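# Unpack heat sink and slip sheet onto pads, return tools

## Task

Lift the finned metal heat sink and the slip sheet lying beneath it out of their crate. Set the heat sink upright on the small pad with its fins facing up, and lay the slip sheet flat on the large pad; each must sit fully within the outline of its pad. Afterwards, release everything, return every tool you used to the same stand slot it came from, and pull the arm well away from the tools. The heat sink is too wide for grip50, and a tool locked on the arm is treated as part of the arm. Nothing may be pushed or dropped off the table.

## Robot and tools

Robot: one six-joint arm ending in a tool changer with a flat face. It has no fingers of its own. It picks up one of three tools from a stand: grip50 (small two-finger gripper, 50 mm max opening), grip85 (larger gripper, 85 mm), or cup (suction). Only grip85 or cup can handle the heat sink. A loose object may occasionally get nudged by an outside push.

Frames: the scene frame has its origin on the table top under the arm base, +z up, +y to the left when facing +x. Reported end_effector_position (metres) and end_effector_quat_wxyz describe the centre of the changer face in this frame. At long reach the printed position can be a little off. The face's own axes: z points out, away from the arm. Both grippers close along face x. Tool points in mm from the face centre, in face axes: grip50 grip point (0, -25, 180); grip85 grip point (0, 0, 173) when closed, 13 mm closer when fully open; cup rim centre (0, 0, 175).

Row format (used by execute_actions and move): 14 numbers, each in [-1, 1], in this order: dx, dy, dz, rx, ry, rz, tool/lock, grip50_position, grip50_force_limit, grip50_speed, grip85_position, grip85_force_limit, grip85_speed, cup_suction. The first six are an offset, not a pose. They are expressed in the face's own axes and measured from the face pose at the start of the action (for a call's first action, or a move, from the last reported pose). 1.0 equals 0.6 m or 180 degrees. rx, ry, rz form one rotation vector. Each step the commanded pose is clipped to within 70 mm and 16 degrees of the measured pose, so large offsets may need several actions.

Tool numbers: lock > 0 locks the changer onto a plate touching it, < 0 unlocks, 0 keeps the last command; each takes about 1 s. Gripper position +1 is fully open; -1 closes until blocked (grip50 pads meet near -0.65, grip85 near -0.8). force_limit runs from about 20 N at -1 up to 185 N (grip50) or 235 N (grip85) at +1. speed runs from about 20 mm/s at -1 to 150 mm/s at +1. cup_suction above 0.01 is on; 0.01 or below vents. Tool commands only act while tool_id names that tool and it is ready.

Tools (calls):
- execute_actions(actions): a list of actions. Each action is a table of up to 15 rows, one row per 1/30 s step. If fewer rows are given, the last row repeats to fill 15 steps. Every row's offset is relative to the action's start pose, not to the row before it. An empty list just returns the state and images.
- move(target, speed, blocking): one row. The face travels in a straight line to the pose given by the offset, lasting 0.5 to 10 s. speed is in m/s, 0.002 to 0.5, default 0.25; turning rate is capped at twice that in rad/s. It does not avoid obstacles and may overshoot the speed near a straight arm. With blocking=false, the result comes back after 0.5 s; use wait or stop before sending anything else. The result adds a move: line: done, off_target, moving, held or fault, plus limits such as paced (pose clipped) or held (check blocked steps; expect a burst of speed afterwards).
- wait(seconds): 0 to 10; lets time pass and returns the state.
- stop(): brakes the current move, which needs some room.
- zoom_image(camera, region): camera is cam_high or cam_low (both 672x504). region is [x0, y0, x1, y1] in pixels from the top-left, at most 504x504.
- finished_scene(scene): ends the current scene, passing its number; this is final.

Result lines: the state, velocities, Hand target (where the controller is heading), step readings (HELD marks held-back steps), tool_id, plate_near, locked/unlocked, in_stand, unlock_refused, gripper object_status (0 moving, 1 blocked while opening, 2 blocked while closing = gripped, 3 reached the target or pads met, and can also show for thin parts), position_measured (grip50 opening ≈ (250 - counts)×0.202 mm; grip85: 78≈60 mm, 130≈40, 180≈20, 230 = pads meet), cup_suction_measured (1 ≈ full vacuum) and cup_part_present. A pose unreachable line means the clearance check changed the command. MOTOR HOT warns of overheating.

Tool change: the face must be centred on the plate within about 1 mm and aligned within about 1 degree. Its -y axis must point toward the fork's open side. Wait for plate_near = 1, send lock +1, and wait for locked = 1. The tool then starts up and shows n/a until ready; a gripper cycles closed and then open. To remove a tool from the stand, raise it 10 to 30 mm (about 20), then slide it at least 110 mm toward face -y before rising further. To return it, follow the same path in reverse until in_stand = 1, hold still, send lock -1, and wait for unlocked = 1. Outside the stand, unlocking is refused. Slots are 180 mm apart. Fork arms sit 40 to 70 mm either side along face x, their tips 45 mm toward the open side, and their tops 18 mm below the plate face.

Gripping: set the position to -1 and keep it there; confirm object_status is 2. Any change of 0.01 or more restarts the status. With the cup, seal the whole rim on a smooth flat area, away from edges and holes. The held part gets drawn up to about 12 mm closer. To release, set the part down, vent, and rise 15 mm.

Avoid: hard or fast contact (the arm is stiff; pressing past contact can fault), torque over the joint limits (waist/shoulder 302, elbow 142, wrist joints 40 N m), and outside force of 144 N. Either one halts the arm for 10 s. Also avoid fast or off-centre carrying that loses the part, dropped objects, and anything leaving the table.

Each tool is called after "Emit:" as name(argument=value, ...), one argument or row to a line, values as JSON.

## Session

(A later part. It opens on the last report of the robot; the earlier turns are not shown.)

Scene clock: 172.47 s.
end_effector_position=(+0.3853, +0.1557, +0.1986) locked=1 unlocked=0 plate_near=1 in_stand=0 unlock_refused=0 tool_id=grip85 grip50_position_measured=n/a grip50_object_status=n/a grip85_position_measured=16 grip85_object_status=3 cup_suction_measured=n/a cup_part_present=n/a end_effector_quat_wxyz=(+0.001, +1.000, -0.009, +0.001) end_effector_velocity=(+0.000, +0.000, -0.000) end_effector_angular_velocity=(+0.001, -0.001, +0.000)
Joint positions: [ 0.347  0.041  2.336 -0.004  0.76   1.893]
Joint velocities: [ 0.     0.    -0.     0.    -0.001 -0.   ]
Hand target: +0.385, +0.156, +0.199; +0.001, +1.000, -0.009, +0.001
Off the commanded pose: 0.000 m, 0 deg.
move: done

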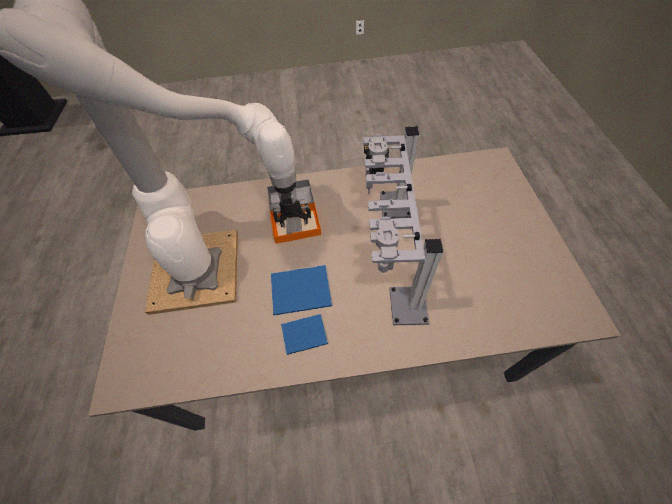

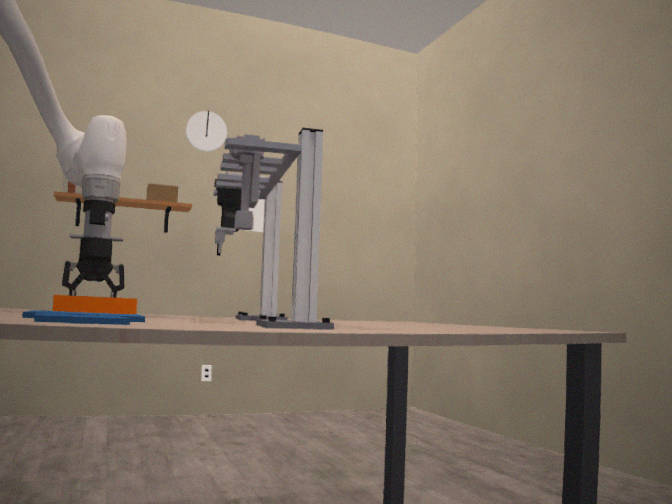

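Good. Close.

Emit:
execute_actions(
  actions=[
    [[0,0,0,0,0,0,0,1,0,0,-1,-0.5,-0.3,0]],
  ],
)

Scene clock: 174.50 s.
end_effector_position=(+0.3852, +0.1557, +0.1986) locked=1 unlocked=0 plate_near=1 in_stand=0 unlock_refused=0 tool_id=grip85 grip50_position_measured=n/a grip50_object_status=n/a grip85_position_measured=80 grip85_object_status=0 cup_suction_measured=n/a cup_part_present=n/a end_effector_quat_wxyz=(+0.001, +1.000, -0.009, +0.001) end_effector_velocity=(+0.000, -0.000, +0.000) end_effector_angular_velocity=(+0.000, +0.000, -0.000)
Joint positions: [ 0.347  0.041  2.336 -0.004  0.76   1.893]
Joint velocities: [-0.     0.    -0.001  0.     0.001 -0.   ]
Hand target: +0.385, +0.156, +0.199; +0.001, +1.000, -0.009, +0.001
Off the commanded pose: 0.000 m, 0 deg.
Step readings (end_effector_position):
0: (+0.3852, +0.1557, +0.1986)
1: (+0.3852, +0.1557, +0.1986)
2: (+0.3852, +0.1557, +0.1986)
4: (+0.3852, +0.1557, +0.1986)
8: (+0.3852, +0.1557, +0.1986)
15: end_effector_position above

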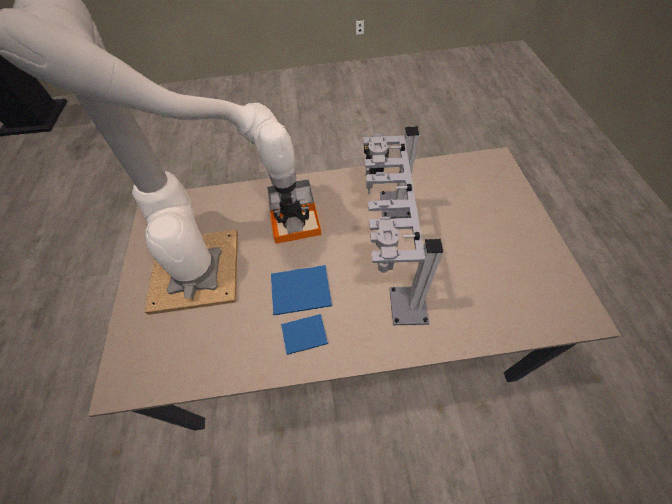

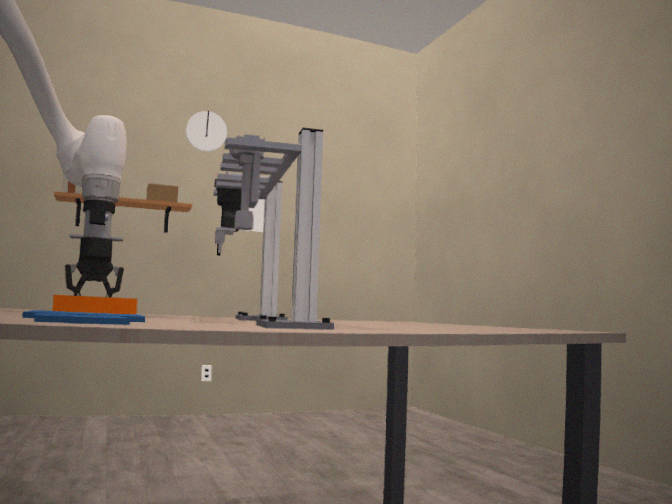

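Emit:
move(
  target=[0,0,-0.0957,0,0,0,0,1,0,0,-1,-0.5,-0.3,0],
  speed=0.1,
)

Emit:
zoom_image(
  camera="cam_low",
  region=[30, 210, 160, 330],
)

Scene clock: 182.07 s.
end_effector_position=(+0.3851, +0.1558, +0.2559) locked=1 unlocked=0 plate_near=1 in_stand=0 unlock_refused=0 tool_id=grip85 grip50_position_measured=n/a grip50_object_status=n/a grip85_position_measured=80 grip85_object_status=2 cup_suction_measured=n/a cup_part_present=n/a end_effector_quat_wxyz=(+0.001, +1.000, -0.009, +0.001) end_effector_velocity=(+0.000, +0.000, +0.000) end_effector_angular_velocity=(+0.000, +0.000, -0.001)
Joint positions: [ 0.347 -0.044  2.282 -0.003  0.898  1.893]
Joint velocities: [-0.     0.    -0.001  0.     0.     0.001]
Hand target: +0.385, +0.156, +0.256; +0.001, +1.000, -0.009, +0.001
Off the commanded pose: 0.000 m, 0 deg.
move: done

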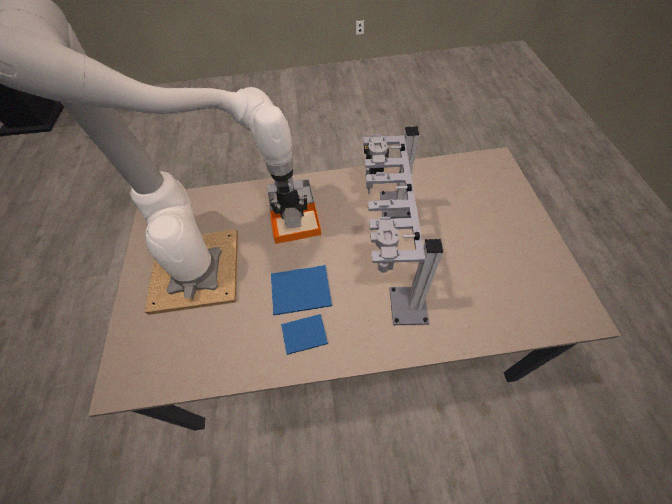

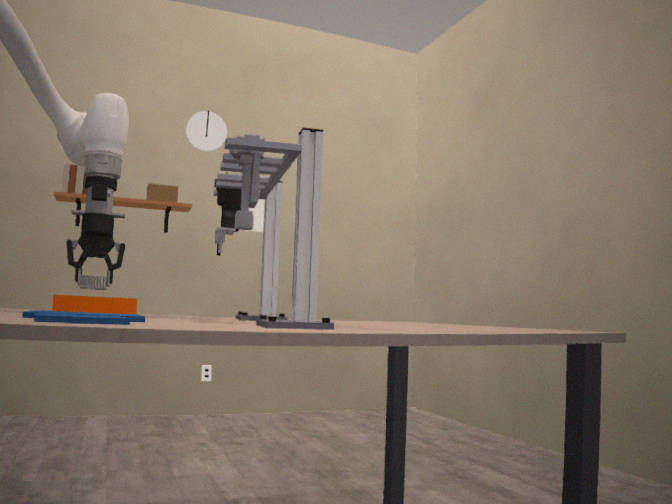

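Region (30, 210, 160, 330) of cam_low's 672x504 image, scaled by 3.877, with more detail than that image has; it fills the top 465 rows of this view, and the rest is white.

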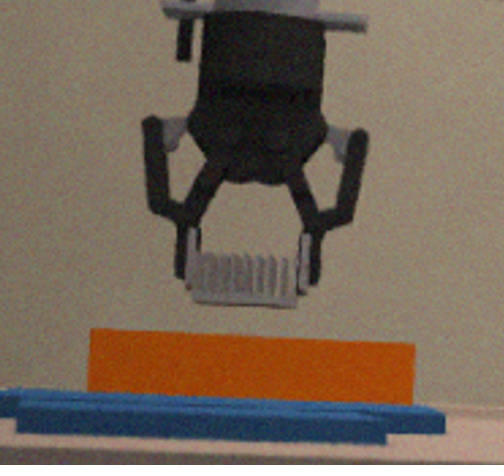

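Emit:
move(
  target=[0.014,0.7703,0.0683,0,0,-0.5433,0,1,0,0,-1,-0.5,-0.3,0],
  speed=0.45,
)

Emit:
zoom_image(
  camera="cam_high",
  region=[260, 280, 350, 370],
)

Emit:
zoom_image(
  camera="cam_low",
  region=[15, 240, 155, 340],
)

Scene clock: 187.07 s.
end_effector_position=(+0.3858, -0.3059, +0.2156) locked=1 unlocked=0 plate_near=1 in_stand=0 unlock_refused=0 tool_id=grip85 grip50_position_measured=n/a grip50_object_status=n/a grip85_position_measured=80 grip85_object_status=2 cup_suction_measured=n/a cup_part_present=n/a end_effector_quat_wxyz=(+0.001, +0.664, +0.748, +0.001) end_effector_velocity=(-0.000, -0.000, +0.000) end_effector_angular_velocity=(+0.000, +0.000, +0.000)
Joint positions: [-0.7    0.132  2.191  0.007  0.815 -0.867]
Joint velocities: [-0.001 -0.     0.     0.     0.    -0.001]
Hand target: +0.386, -0.306, +0.216; +0.001, +0.664, +0.748, +0.001
Off the commanded pose: 0.001 m, 0 deg.
move: done

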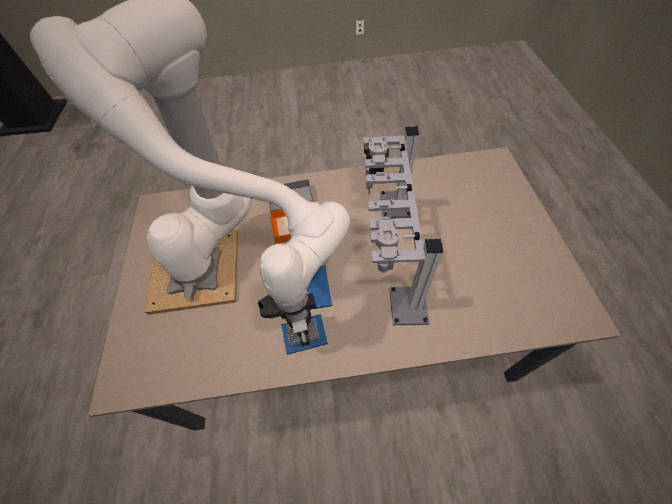

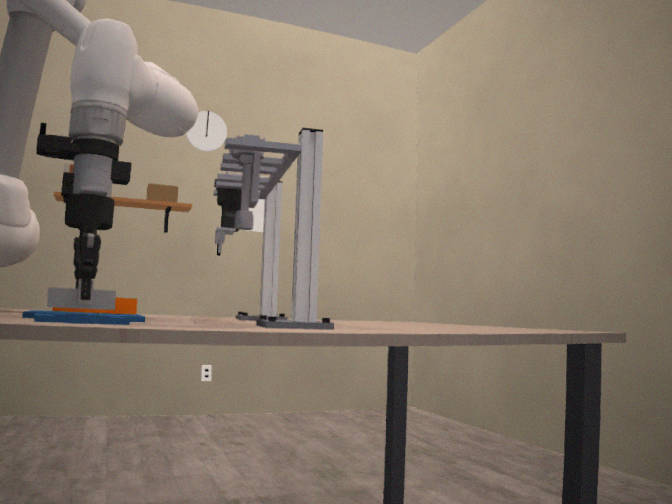

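Region (260, 280, 350, 370) of cam_high's 672x504 image, scaled by 5.600, with more detail than that image has.

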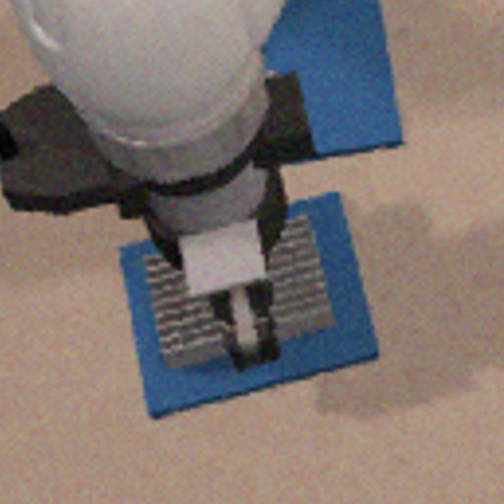

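Region (15, 240, 155, 340) of cam_low's 672x504 image, scaled by 3.600, with more detail than that image has; it fills the top 360 rows of this view, and the rest is white.

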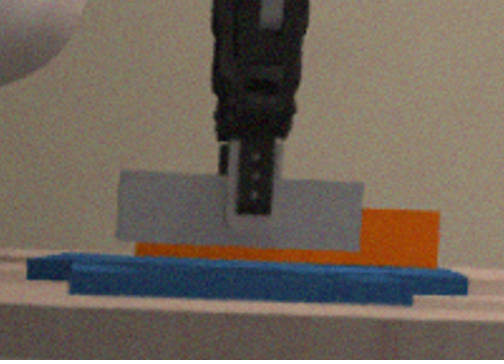

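Emit:
execute_actions(
  actions=[
    [[0.001,0.0017,0.003,0,0,0,0,1,0,0,-1,-0.5,-0.3,0],[0.002,0.0035,0.006,0,0,0,0,1,0,0,-1,-0.5,-0.3,0],[0.003,0.0052,0.009,0,0,0,0,1,0,0,-1,-0.5,-0.3,0],[0.0042,0.0069,0.012,0,0,0,0,1,0,0,-1,-0.5,-0.3,0],[0.0042,0.0069,0.0145,0,0,0,0,1,0,0,-1,-0.5,-0.3,0],[0.0042,0.0069,0.0163,0,0,0,0,1,0,0,-1,-0.5,-0.3,0],[0.0042,0.0069,0.0173,0,0,0,0,1,0,0,-1,-0.5,-0.3,0]],
    [[0,0,0.0012,0,0,0,0,1,0,0,-1,-0.5,-0.3,0]],
  ],
)

Emit:
zoom_image(
  camera="cam_low",
  region=[30, 280, 140, 335],
)

Scene clock: 204.47 s.
end_effector_position=(+0.3896, -0.3029, +0.2045) locked=1 unlocked=0 plate_near=1 in_stand=0 unlock_refused=0 tool_id=grip85 grip50_position_measured=n/a grip50_object_status=n/a grip85_position_measured=80 grip85_object_status=2 cup_suction_measured=n/a cup_part_present=n/a end_effector_quat_wxyz=(+0.001, +0.664, +0.748, +0.001) end_effector_velocity=(+0.000, -0.000, -0.000) end_effector_angular_velocity=(-0.000, -0.000, +0.000)
Joint positions: [-0.69   0.149  2.198  0.007  0.791 -0.858]
Joint velocities: [ 0.     0.001 -0.001  0.    -0.    -0.   ]
Hand target: +0.390, -0.303, +0.205; +0.001, +0.664, +0.748, +0.001
Off the commanded pose: 0.000 m, 0 deg.
Step readings (end_effector_position; steps 1 to 15: 1st action; 16 to 30: 2nd action):
0: (+0.3858, -0.3059, +0.2156)
1: (+0.3858, -0.3059, +0.2156)
2: (+0.3863, -0.3058, +0.2150)
4: (+0.3880, -0.3045, +0.2119)
8: (+0.3896, -0.3029, +0.2058)
15: (+0.3896, -0.3029, +0.2053)
16: (+0.3896, -0.3029, +0.2052)
17: (+0.3896, -0.3029, +0.2049)
19: (+0.3896, -0.3029, +0.2046)
23: (+0.3896, -0.3029, +0.2045)
30: end_effector_position above

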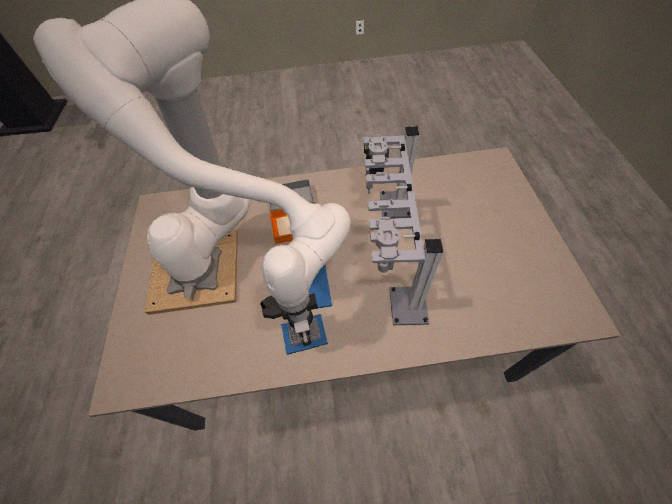

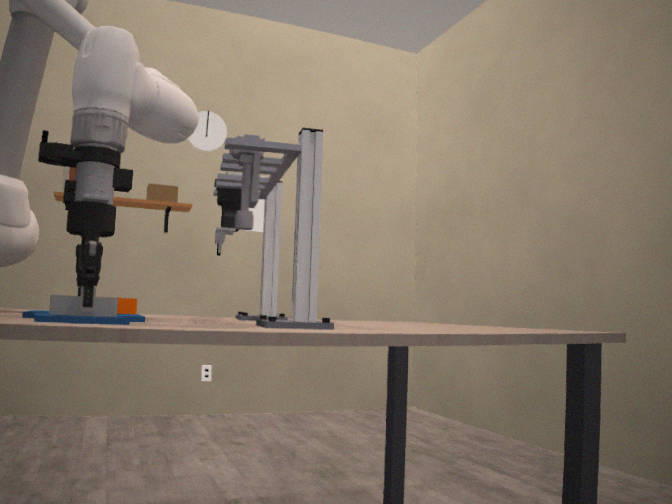

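Region (30, 280, 140, 335) of cam_low's 672x504 image, scaled by 4.582, with more detail than that image has.

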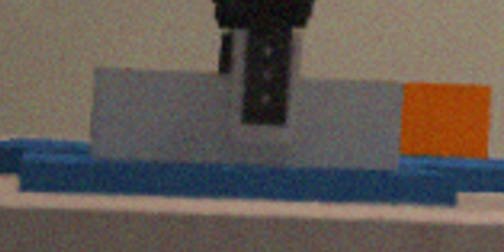

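Emit:
execute_actions(
  actions=[
    [[0,0,0.0012,0,0,0,0,1,0,0,-1,-0.5,-0.3,0]],
  ],
)

Scene clock: 206.93 s.
end_effector_position=(+0.3896, -0.3029, +0.2039) locked=1 unlocked=0 plate_near=1 in_stand=0 unlock_refused=0 tool_id=grip85 grip50_position_measured=n/a grip50_object_status=n/a grip85_position_measured=80 grip85_object_status=2 cup_suction_measured=n/a cup_part_present=n/a end_effector_quat_wxyz=(+0.001, +0.664, +0.748, +0.001) end_effector_velocity=(-0.000, +0.000, +0.000) end_effector_angular_velocity=(-0.000, -0.001, +0.000)
Joint positions: [-0.69   0.15   2.198  0.007  0.789 -0.858]
Joint velocities: [-0.    -0.     0.     0.    -0.001 -0.   ]
Hand target: +0.390, -0.303, +0.204; +0.001, +0.664, +0.748, +0.001
Off the commanded pose: 0.000 m, 0 deg.
Step readings (end_effector_position):
0: (+0.3896, -0.3029, +0.2045)
1: (+0.3896, -0.3029, +0.2045)
2: (+0.3896, -0.3029, +0.2042)
4: (+0.3896, -0.3029, +0.2039)
8: (+0.3896, -0.3029, +0.2039)
15: end_effector_position above

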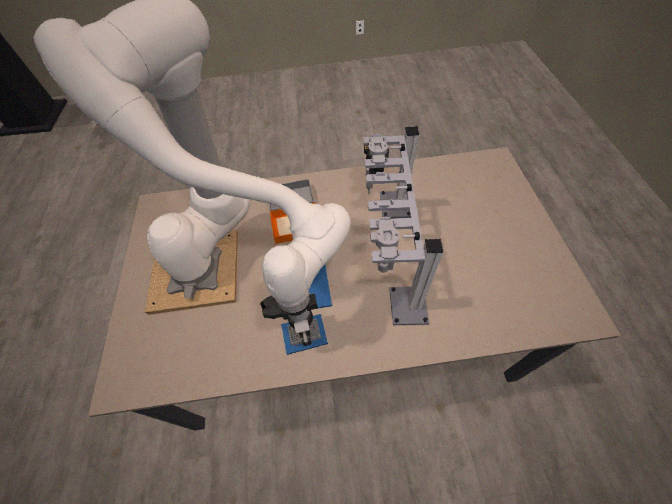

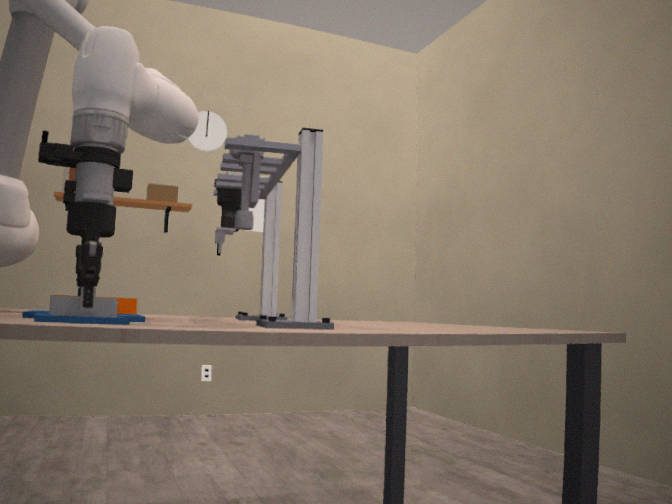

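Emit:
execute_actions(
  actions=[
    [[0,0,0,0,0,0,0,1,0,0,0.9,-0.5,0.2,0]],
  ],
)

Scene clock: 210.13 s.
end_effector_position=(+0.3896, -0.3029, +0.2037) locked=1 unlocked=0 plate_near=1 in_stand=0 unlock_refused=0 tool_id=grip85 grip50_position_measured=n/a grip50_object_status=n/a grip85_position_measured=16 grip85_object_status=0 cup_suction_measured=n/a cup_part_present=n/a end_effector_quat_wxyz=(+0.001, +0.664, +0.748, +0.001) end_effector_velocity=(+0.000, -0.000, +0.000) end_effector_angular_velocity=(-0.001, -0.001, +0.000)
Joint positions: [-0.69   0.15   2.198  0.007  0.789 -0.858]
Joint velocities: [ 0.     0.    -0.001  0.    -0.001 -0.   ]
Hand target: +0.390, -0.303, +0.204; +0.001, +0.664, +0.748, +0.001
Off the commanded pose: 0.000 m, 0 deg.
Step readings (end_effector_position):
0: (+0.3896, -0.3029, +0.2038)
1: (+0.3896, -0.3029, +0.2038)
2: (+0.3896, -0.3028, +0.2037)
4: (+0.3896, -0.3028, +0.2037)
8: (+0.3895, -0.3028, +0.2037)
15: end_effector_position above

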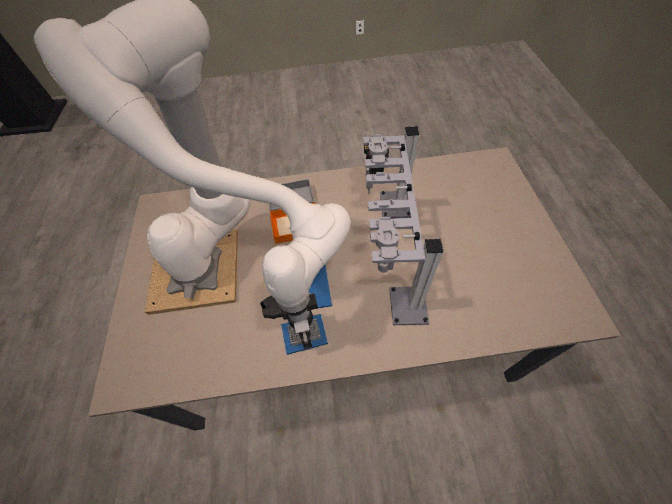

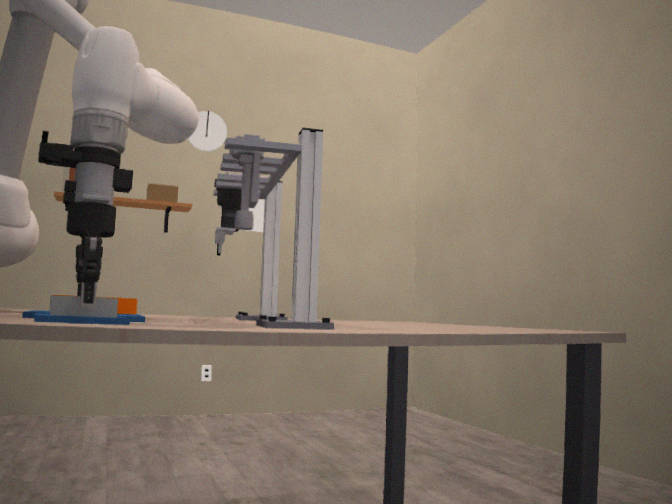

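Emit:
move(
  target=[0,0,-0.0417,0,0,0,0,1,0,0,0.9,-0.5,0.2,0],
  speed=0.1,
)

Emit:
move(
  target=[0.4679,0.3581,-0.2528,0,0,0.0766,0,1,0,0,0.9,-0.5,0.2,0],
  speed=0.35,
)

Scene clock: 218.27 s.
end_effector_position=(+0.3895, -0.3029, +0.2287) locked=1 unlocked=0 plate_near=1 in_stand=0 unlock_refused=0 tool_id=grip85 grip50_position_measured=n/a grip50_object_status=n/a grip85_position_measured=16 grip85_object_status=3 cup_suction_measured=n/a cup_part_present=n/a end_effector_quat_wxyz=(+0.001, +0.664, +0.748, +0.001) end_effector_velocity=(-0.000, +0.000, -0.000) end_effector_angular_velocity=(+0.000, +0.000, +0.001)
Joint positions: [-0.69   0.116  2.178  0.006  0.844 -0.857]
Joint velocities: [ 0.     0.001  0.    -0.    -0.    -0.001]
Hand target: +0.390, -0.303, +0.229; +0.001, +0.664, +0.748, +0.001
Off the commanded pose: 0.000 m, 0 deg.
move: done

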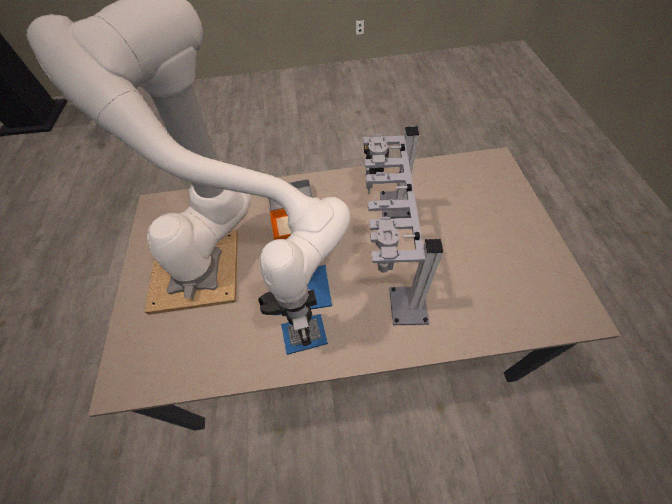

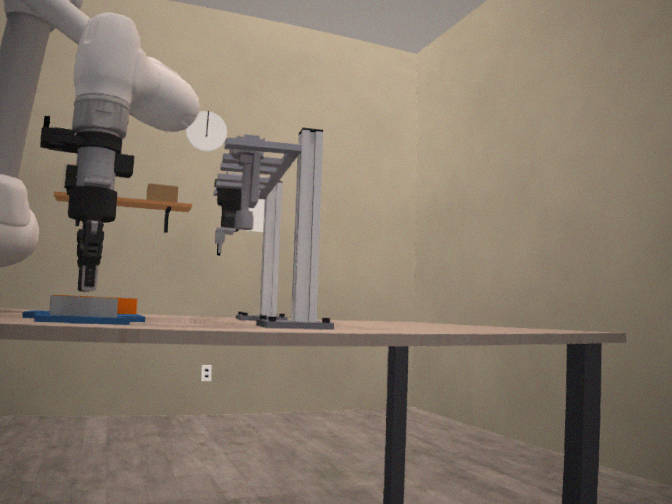

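Scene clock: 219.80 s.
end_effector_position=(+0.5692, +0.0011, +0.3804) locked=1 unlocked=0 plate_near=1 in_stand=0 unlock_refused=0 tool_id=grip85 grip50_position_measured=n/a grip50_object_status=n/a grip85_position_measured=16 grip85_object_status=3 cup_suction_measured=n/a cup_part_present=n/a end_effector_quat_wxyz=(+0.001, +0.749, +0.663, +0.000) end_effector_velocity=(+0.001, +0.001, +0.001) end_effector_angular_velocity=(+0.000, -0.001, +0.000)
Joint positions: [-0.015  0.083  1.891  0.     1.162  0.062]
Joint velocities: [ 0.001  0.001 -0.002  0.    -0.     0.001]
Hand target: +0.569, +0.001, +0.380; +0.001, +0.749, +0.663, +0.000
Off the commanded pose: 0.000 m, 0 deg.
move: done

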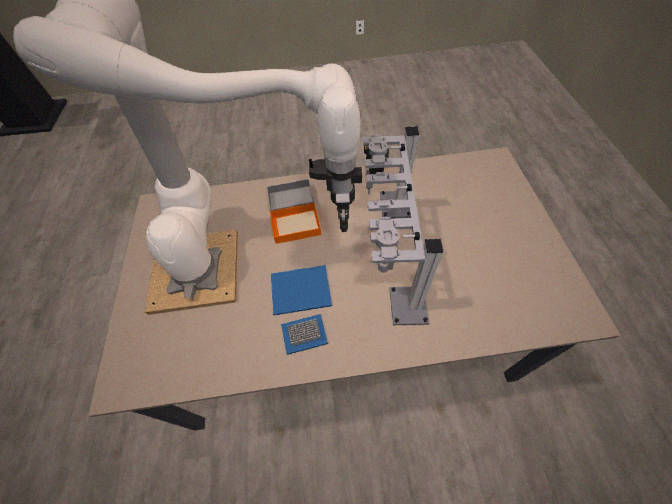

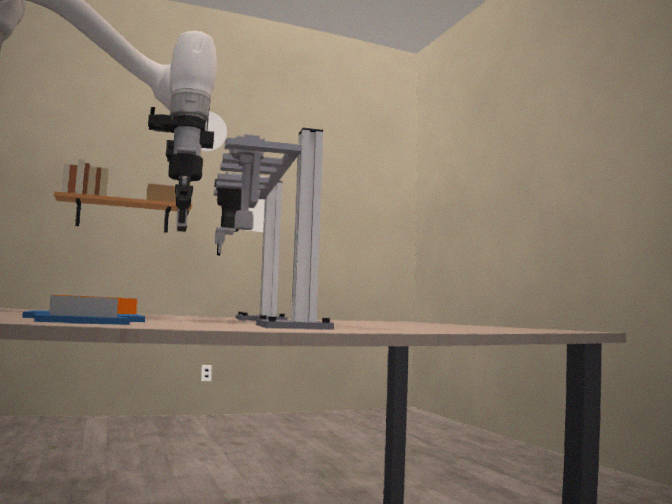

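Emit:
move(
  target=[0.0005,0.2008,0,0,0,0,0,1,0,0,0.9,-0.5,0.2,0],
  speed=0.16,
)

Scene clock: 223.03 s.
end_effector_position=(+0.6888, -0.0133, +0.3808) locked=1 unlocked=0 plate_near=1 in_stand=0 unlock_refused=0 tool_id=grip85 grip50_position_measured=n/a grip50_object_status=n/a grip85_position_measured=16 grip85_object_status=3 cup_suction_measured=n/a cup_part_present=n/a end_effector_quat_wxyz=(+0.001, +0.749, +0.663, +0.000) end_effector_velocity=(+0.000, -0.000, -0.000) end_effector_angular_velocity=(-0.000, -0.000, -0.001)
Joint positions: [-0.026  0.266  1.668  0.     1.202  0.052]
Joint velocities: [-0.     0.001 -0.001 -0.    -0.     0.   ]
Hand target: +0.689, -0.013, +0.381; +0.001, +0.749, +0.663, +0.000
Off the commanded pose: 0.000 m, 0 deg.
move: done

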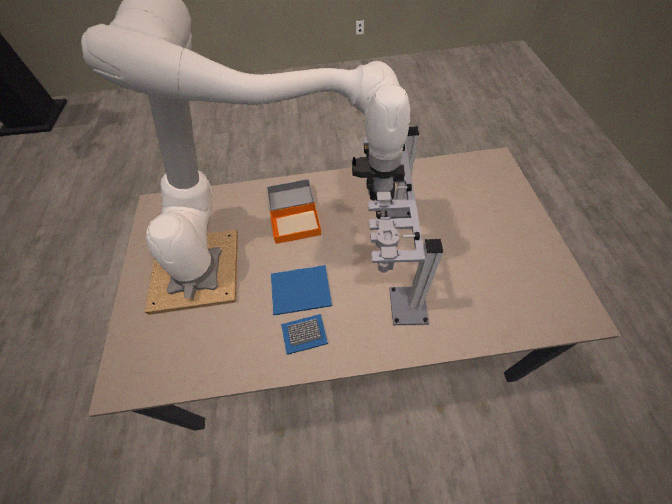

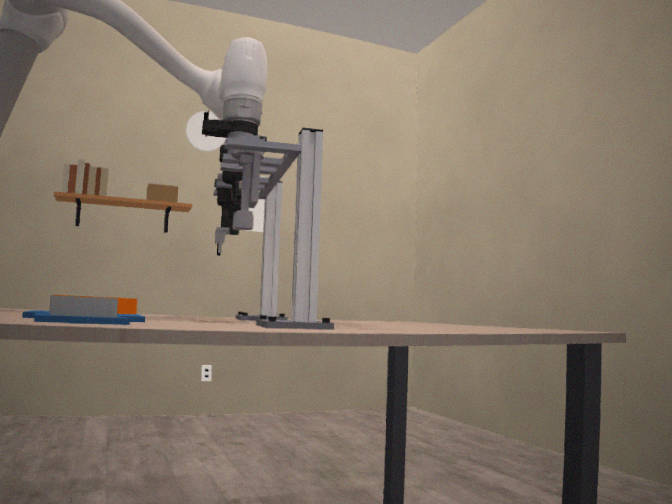

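Emit:
execute_actions(
  actions=[
    [[0,0,0.004,0,0,0,0,1,0,0,0.9,-0.5,0.2,0],[0,0,0.008,0,0,0,0,1,0,0,0.9,-0.5,0.2,0],[0,0,0.0115,0,0,0,0,1,0,0,0.9,-0.5,0.2,0],[0,0,0.0145,0,0,0,0,1,0,0,0.9,-0.5,0.2,0],[0,0,0.0165,0,0,0,0,1,0,0,0.9,-0.5,0.2,0],[0,0,0.0175,0,0,0,0,1,0,0,0.9,-0.5,0.2,0],[0,0,0.018,0,0,0,0,1,0,0,0.9,-0.5,0.2,0],[0,0,0.0185,0,0,0,0,1,0,0,0.9,-0.5,0.2,0],[0,0,0.019,0,0,0,0,1,0,0,0.9,-0.5,0.2,0]],
  ],
)

Scene clock: 231.17 s.
end_effector_position=(+0.6888, -0.0133, +0.3694) locked=1 unlocked=0 plate_near=1 in_stand=0 unlock_refused=0 tool_id=grip85 grip50_position_measured=n/a grip50_object_status=n/a grip85_position_measured=16 grip85_object_status=3 cup_suction_measured=n/a cup_part_present=n/a end_effector_quat_wxyz=(+0.001, +0.749, +0.663, +0.000) end_effector_velocity=(+0.000, +0.000, -0.001) end_effector_angular_velocity=(+0.000, -0.000, +0.001)
Joint positions: [-0.026  0.273  1.681  0.     1.182  0.052]
Joint velocities: [ 0.     0.001  0.     0.    -0.001 -0.001]
Hand target: +0.689, -0.013, +0.369; +0.001, +0.749, +0.663, +0.000
Off the commanded pose: 0.000 m, 0 deg.
Step readings (end_effector_position):
0: (+0.6888, -0.0132, +0.3808)
1: (+0.6888, -0.0133, +0.3807)
2: (+0.6891, -0.0133, +0.3801)
4: (+0.6889, -0.0133, +0.3757)
8: (+0.6888, -0.0133, +0.3703)
15: end_effector_position above

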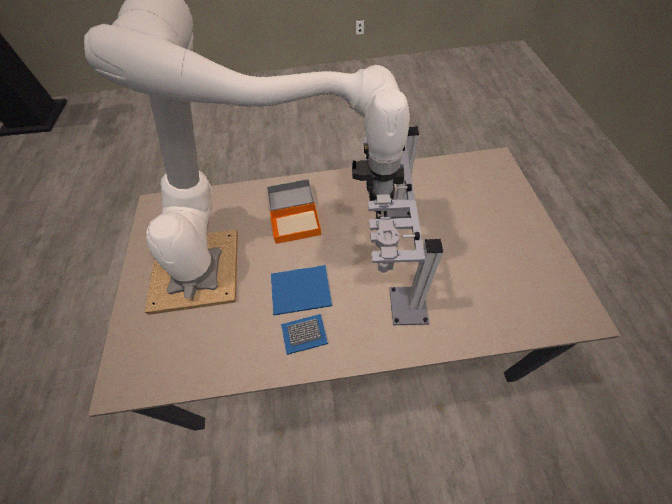

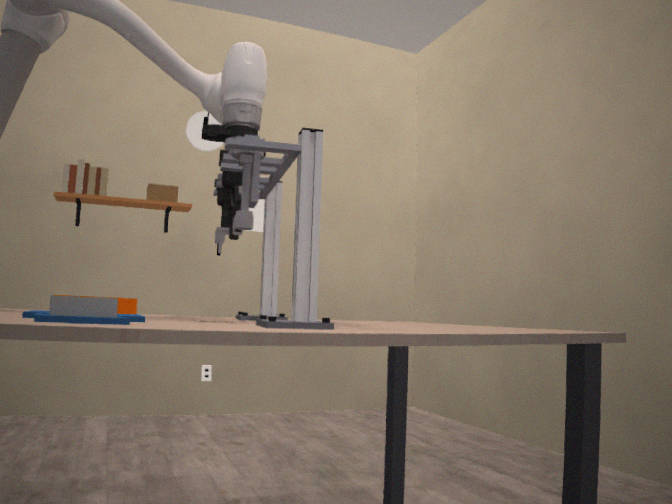

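Emit:
execute_actions(
  actions=[
    [[0,0,0.002,0,0,0,0,1,0,0,0.9,-0.5,0.2,0],[0,0,0.0045,0,0,0,0,1,0,0,0.9,-0.5,0.2,0],[0,0,0.007,0,0,0,0,1,0,0,0.9,-0.5,0.2,0],[0,0,0.0095,0,0,0,0,1,0,0,0.9,-0.5,0.2,0],[0,0,0.0115,0,0,0,0,1,0,0,0.9,-0.5,0.2,0],[0,0,0.013,0,0,0,0,1,0,0,0.9,-0.5,0.2,0],[0,0,0.014,0,0,0,0,1,0,0,0.9,-0.5,0.2,0],[0,0,0.0145,0,0,0,0,1,0,0,0.9,-0.5,0.2,0],[0,0,0.0145,0,0,0,0,1,0,0,0.9,-0.5,0.2,0],[0,0,0.0145,0,0,0,0,1,0,0,0.9,-0.5,0.2,0],[0,0,0.0145,0,0,0,0,1,0,0,0.9,-0.5,0.2,0],[0,0,0.0145,0,0,0,0,1,0,0,0.9,-0.5,0.2,0],[0,0,0.0145,0,0,0,-1,1,0,0,0.9,-0.5,0.2,0]],
  ],
)

Emit:
zoom_image(
  camera="cam_high",
  region=[262, 195, 332, 250],
)

Scene clock: 237.90 s.
end_effector_position=(+0.6888, -0.0133, +0.3605) locked=1 unlocked=0 plate_near=1 in_stand=1 unlock_refused=0 tool_id=grip85 grip50_position_measured=n/a grip50_object_status=n/a grip85_position_measured=16 grip85_object_status=3 cup_suction_measured=n/a cup_part_present=n/a end_effector_quat_wxyz=(+0.001, +0.749, +0.663, +0.000) end_effector_velocity=(+0.000, -0.000, +0.001) end_effector_angular_velocity=(-0.001, -0.002, -0.000)
Joint positions: [-0.026  0.278  1.691  0.     1.167  0.052]
Joint velocities: [-0.    -0.001 -0.    -0.001 -0.001  0.   ]
Hand target: +0.689, -0.013, +0.361; +0.001, +0.749, +0.663, +0.000
Off the commanded pose: 0.000 m, 0 deg.
Step readings (end_effector_position):
0: (+0.6888, -0.0133, +0.3694)
1: (+0.6888, -0.0133, +0.3694)
2: (+0.6888, -0.0133, +0.3689)
4: (+0.6888, -0.0133, +0.3663)
8: (+0.6888, -0.0133, +0.3615)
15: end_effector_position above

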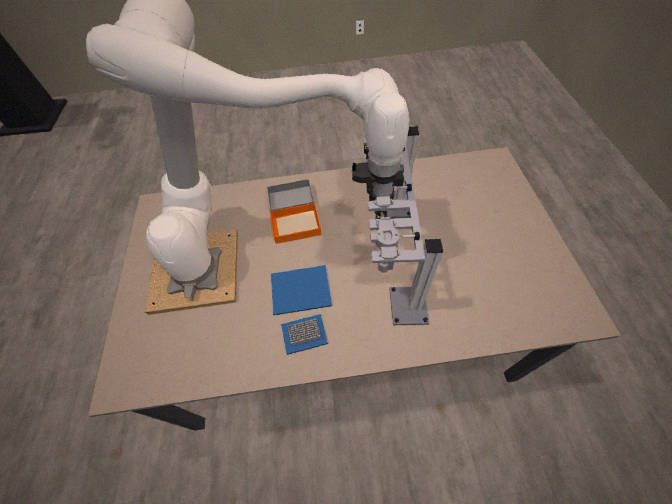

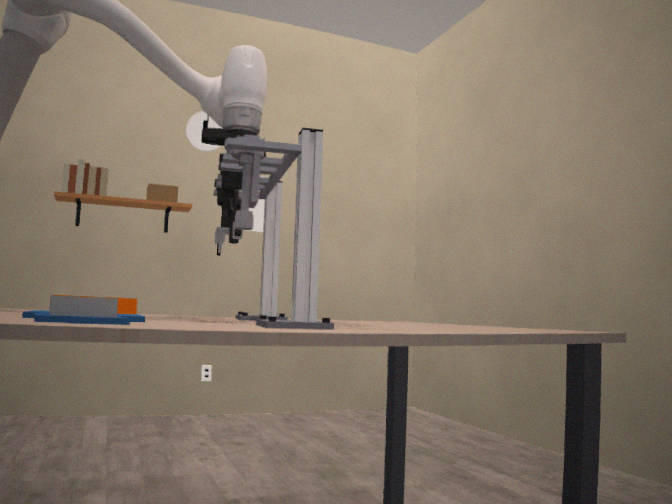

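Region (262, 195, 332, 250) of cam_high's 672x504 image, scaled by 7.200, with more detail than that image has; it fills the top 396 rows of this view, and the rest is white.

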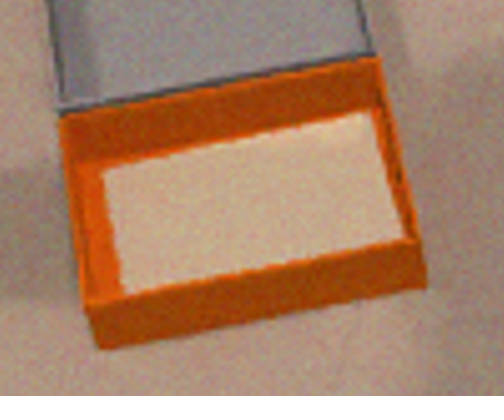

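Emit:
execute_actions(
  actions=[],
)

Scene clock: 246.27 s.
end_effector_position=(+0.6888, -0.0133, +0.3607) locked=0 unlocked=1 plate_near=1 in_stand=1 unlock_refused=0 tool_id=none grip50_position_measured=n/a grip50_object_status=n/a grip85_position_measured=n/a grip85_object_status=n/a cup_suction_measured=n/a cup_part_present=n/a end_effector_quat_wxyz=(+0.001, +0.749, +0.663, +0.000) end_effector_velocity=(-0.000, -0.000, +0.000) end_effector_angular_velocity=(-0.000, -0.001, -0.000)
Joint positions: [-0.026  0.278  1.691  0.     1.167  0.052]
Joint velocities: [-0.    -0.001  0.001 -0.    -0.    -0.   ]
Hand target: +0.689, -0.013, +0.361; +0.001, +0.749, +0.663, +0.000
Off the commanded pose: 0.000 m, 0 deg.

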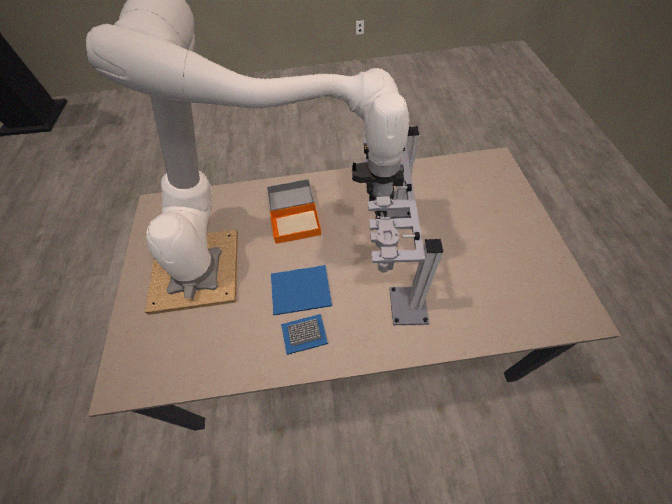

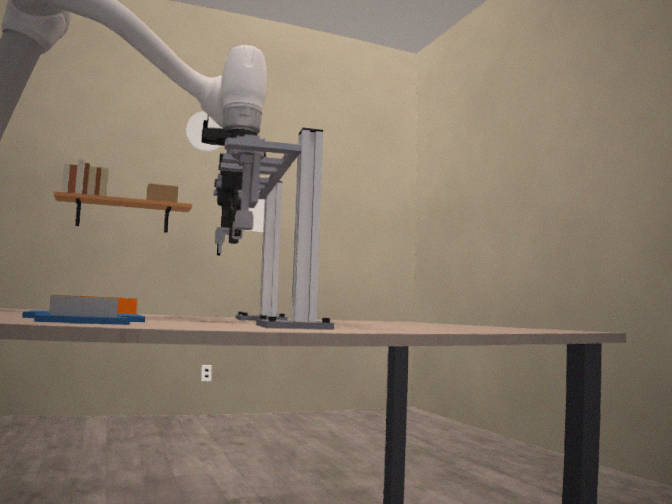

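Emit:
move(
  target=[0,0,-0.028,0,0,0,0,1,0,0,1,0,0,0],
  speed=0.06,
)

Emit:
move(
  target=[-0.3009,-0.0002,0.003,0,0,0,0,1,0,0,1,0,0,0],
  speed=0.25,
)

Emit:
zoom_image(
  camera="cam_high",
  region=[370, 220, 406, 256],
)

Emit:
zoom_image(
  camera="cam_low",
  region=[215, 95, 285, 165],
)

Scene clock: 251.40 s.
end_effector_position=(+0.6888, -0.0133, +0.3775) locked=0 unlocked=1 plate_near=0 in_stand=0 unlock_refused=0 tool_id=none grip50_position_measured=n/a grip50_object_status=n/a grip85_position_measured=n/a grip85_object_status=n/a cup_suction_measured=n/a cup_part_present=n/a end_effector_quat_wxyz=(+0.001, +0.749, +0.663, +0.000) end_effector_velocity=(-0.000, +0.000, -0.001) end_effector_angular_velocity=(-0.000, +0.003, -0.000)
Joint positions: [-0.026  0.268  1.672  0.     1.196  0.052]
Joint velocities: [ 0.     0.001  0.001 -0.001  0.001  0.001]
Hand target: +0.689, -0.013, +0.378; +0.001, +0.749, +0.663, +0.000
Off the commanded pose: 0.000 m, 0 deg.
move: done

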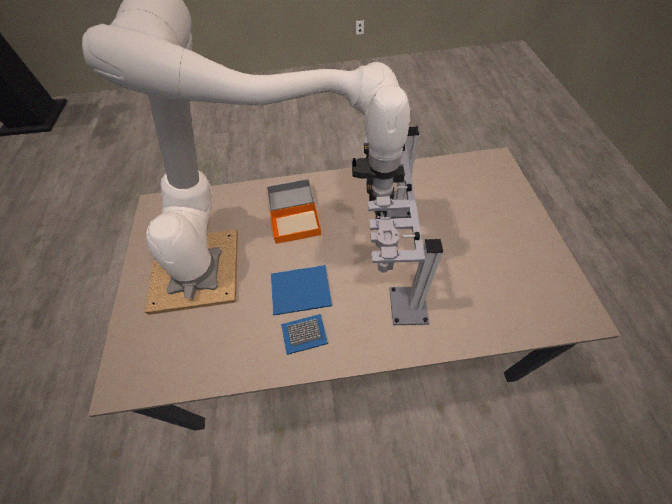

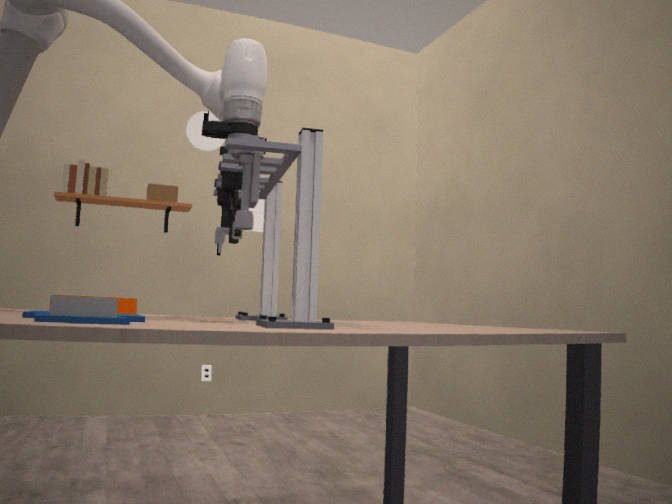

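Scene clock: 252.50 s.
end_effector_position=(+0.6667, -0.1923, +0.3759) locked=0 unlocked=1 plate_near=0 in_stand=0 unlock_refused=0 tool_id=none grip50_position_measured=n/a grip50_object_status=n/a grip85_position_measured=n/a grip85_object_status=n/a cup_suction_measured=n/a cup_part_present=n/a end_effector_quat_wxyz=(+0.001, +0.749, +0.663, +0.000) end_effector_velocity=(+0.000, -0.001, -0.000) end_effector_angular_velocity=(-0.001, -0.000, -0.000)
Joint positions: [-0.288  0.277  1.664  0.002  1.196 -0.211]
Joint velocities: [-0.001  0.001 -0.    -0.001 -0.001  0.   ]
Hand target: +0.667, -0.192, +0.376; +0.001, +0.749, +0.663, +0.000
Off the commanded pose: 0.000 m, 0 deg.
move: done

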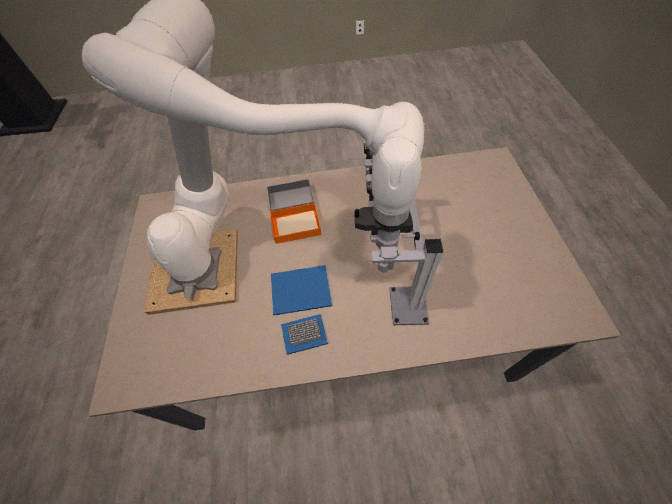

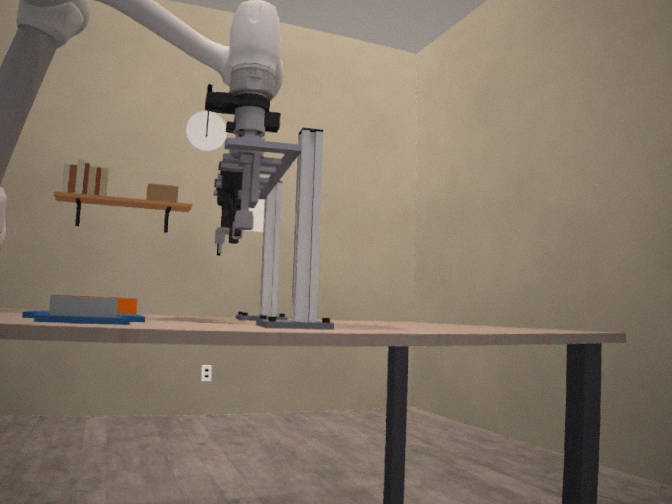

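Region (370, 220, 406, 256) of cam_high's 672x504 image, scaled by 14.000, with more detail than that image has.

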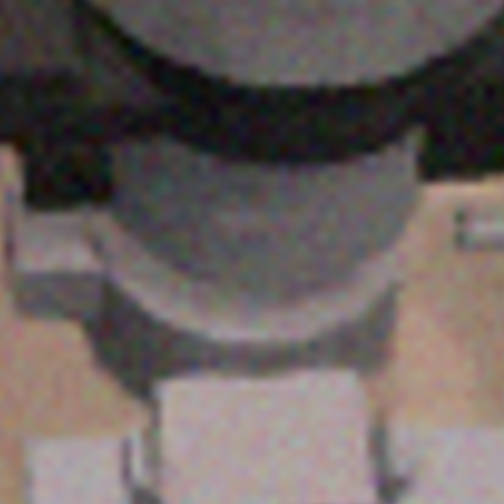

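Region (215, 95, 285, 165) of cam_low's 672x504 image, scaled by 7.200, with more detail than that image has.

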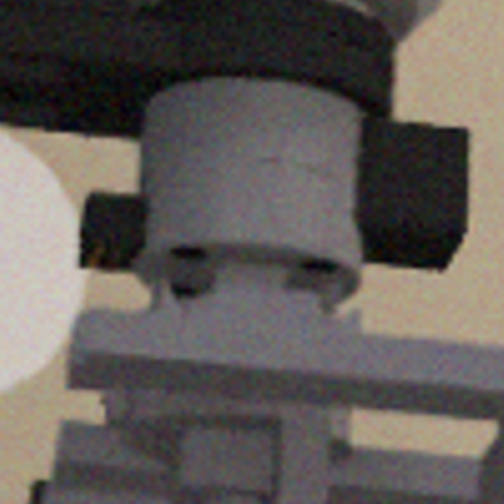

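Emit:
execute_actions(
  actions=[],
)

Scene clock: 266.60 s.
end_effector_position=(+0.6667, -0.1923, +0.3759) locked=0 unlocked=1 plate_near=0 in_stand=0 unlock_refused=0 tool_id=none grip50_position_measured=n/a grip50_object_status=n/a grip85_position_measured=n/a grip85_object_status=n/a cup_suction_measured=n/a cup_part_present=n/a end_effector_quat_wxyz=(+0.001, +0.749, +0.663, +0.000) end_effector_velocity=(-0.000, +0.000, -0.000) end_effector_angular_velocity=(+0.000, -0.001, -0.000)
Joint positions: [-0.288  0.277  1.664  0.002  1.196 -0.212]
Joint velocities: [-0.    -0.     0.001  0.001 -0.001 -0.   ]
Hand target: +0.667, -0.192, +0.376; +0.001, +0.749, +0.663, +0.000
Off the commanded pose: 0.000 m, 0 deg.

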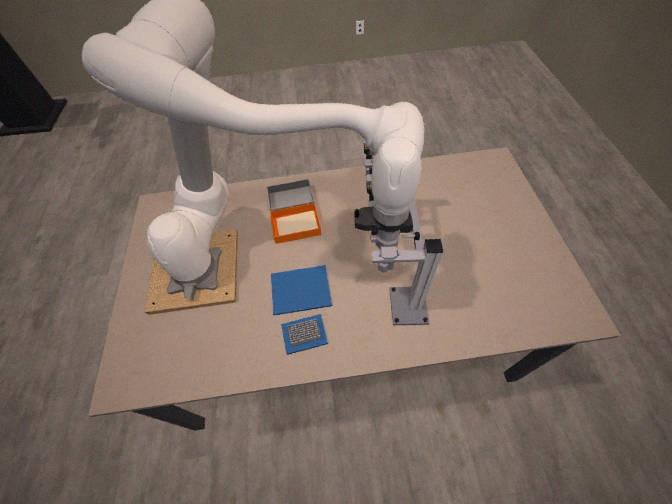

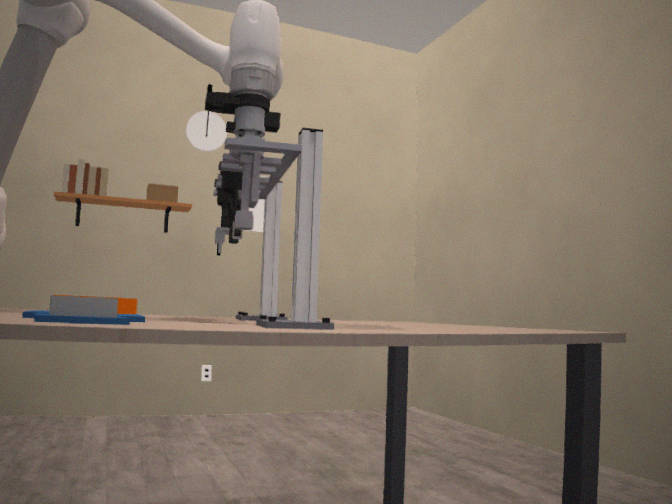

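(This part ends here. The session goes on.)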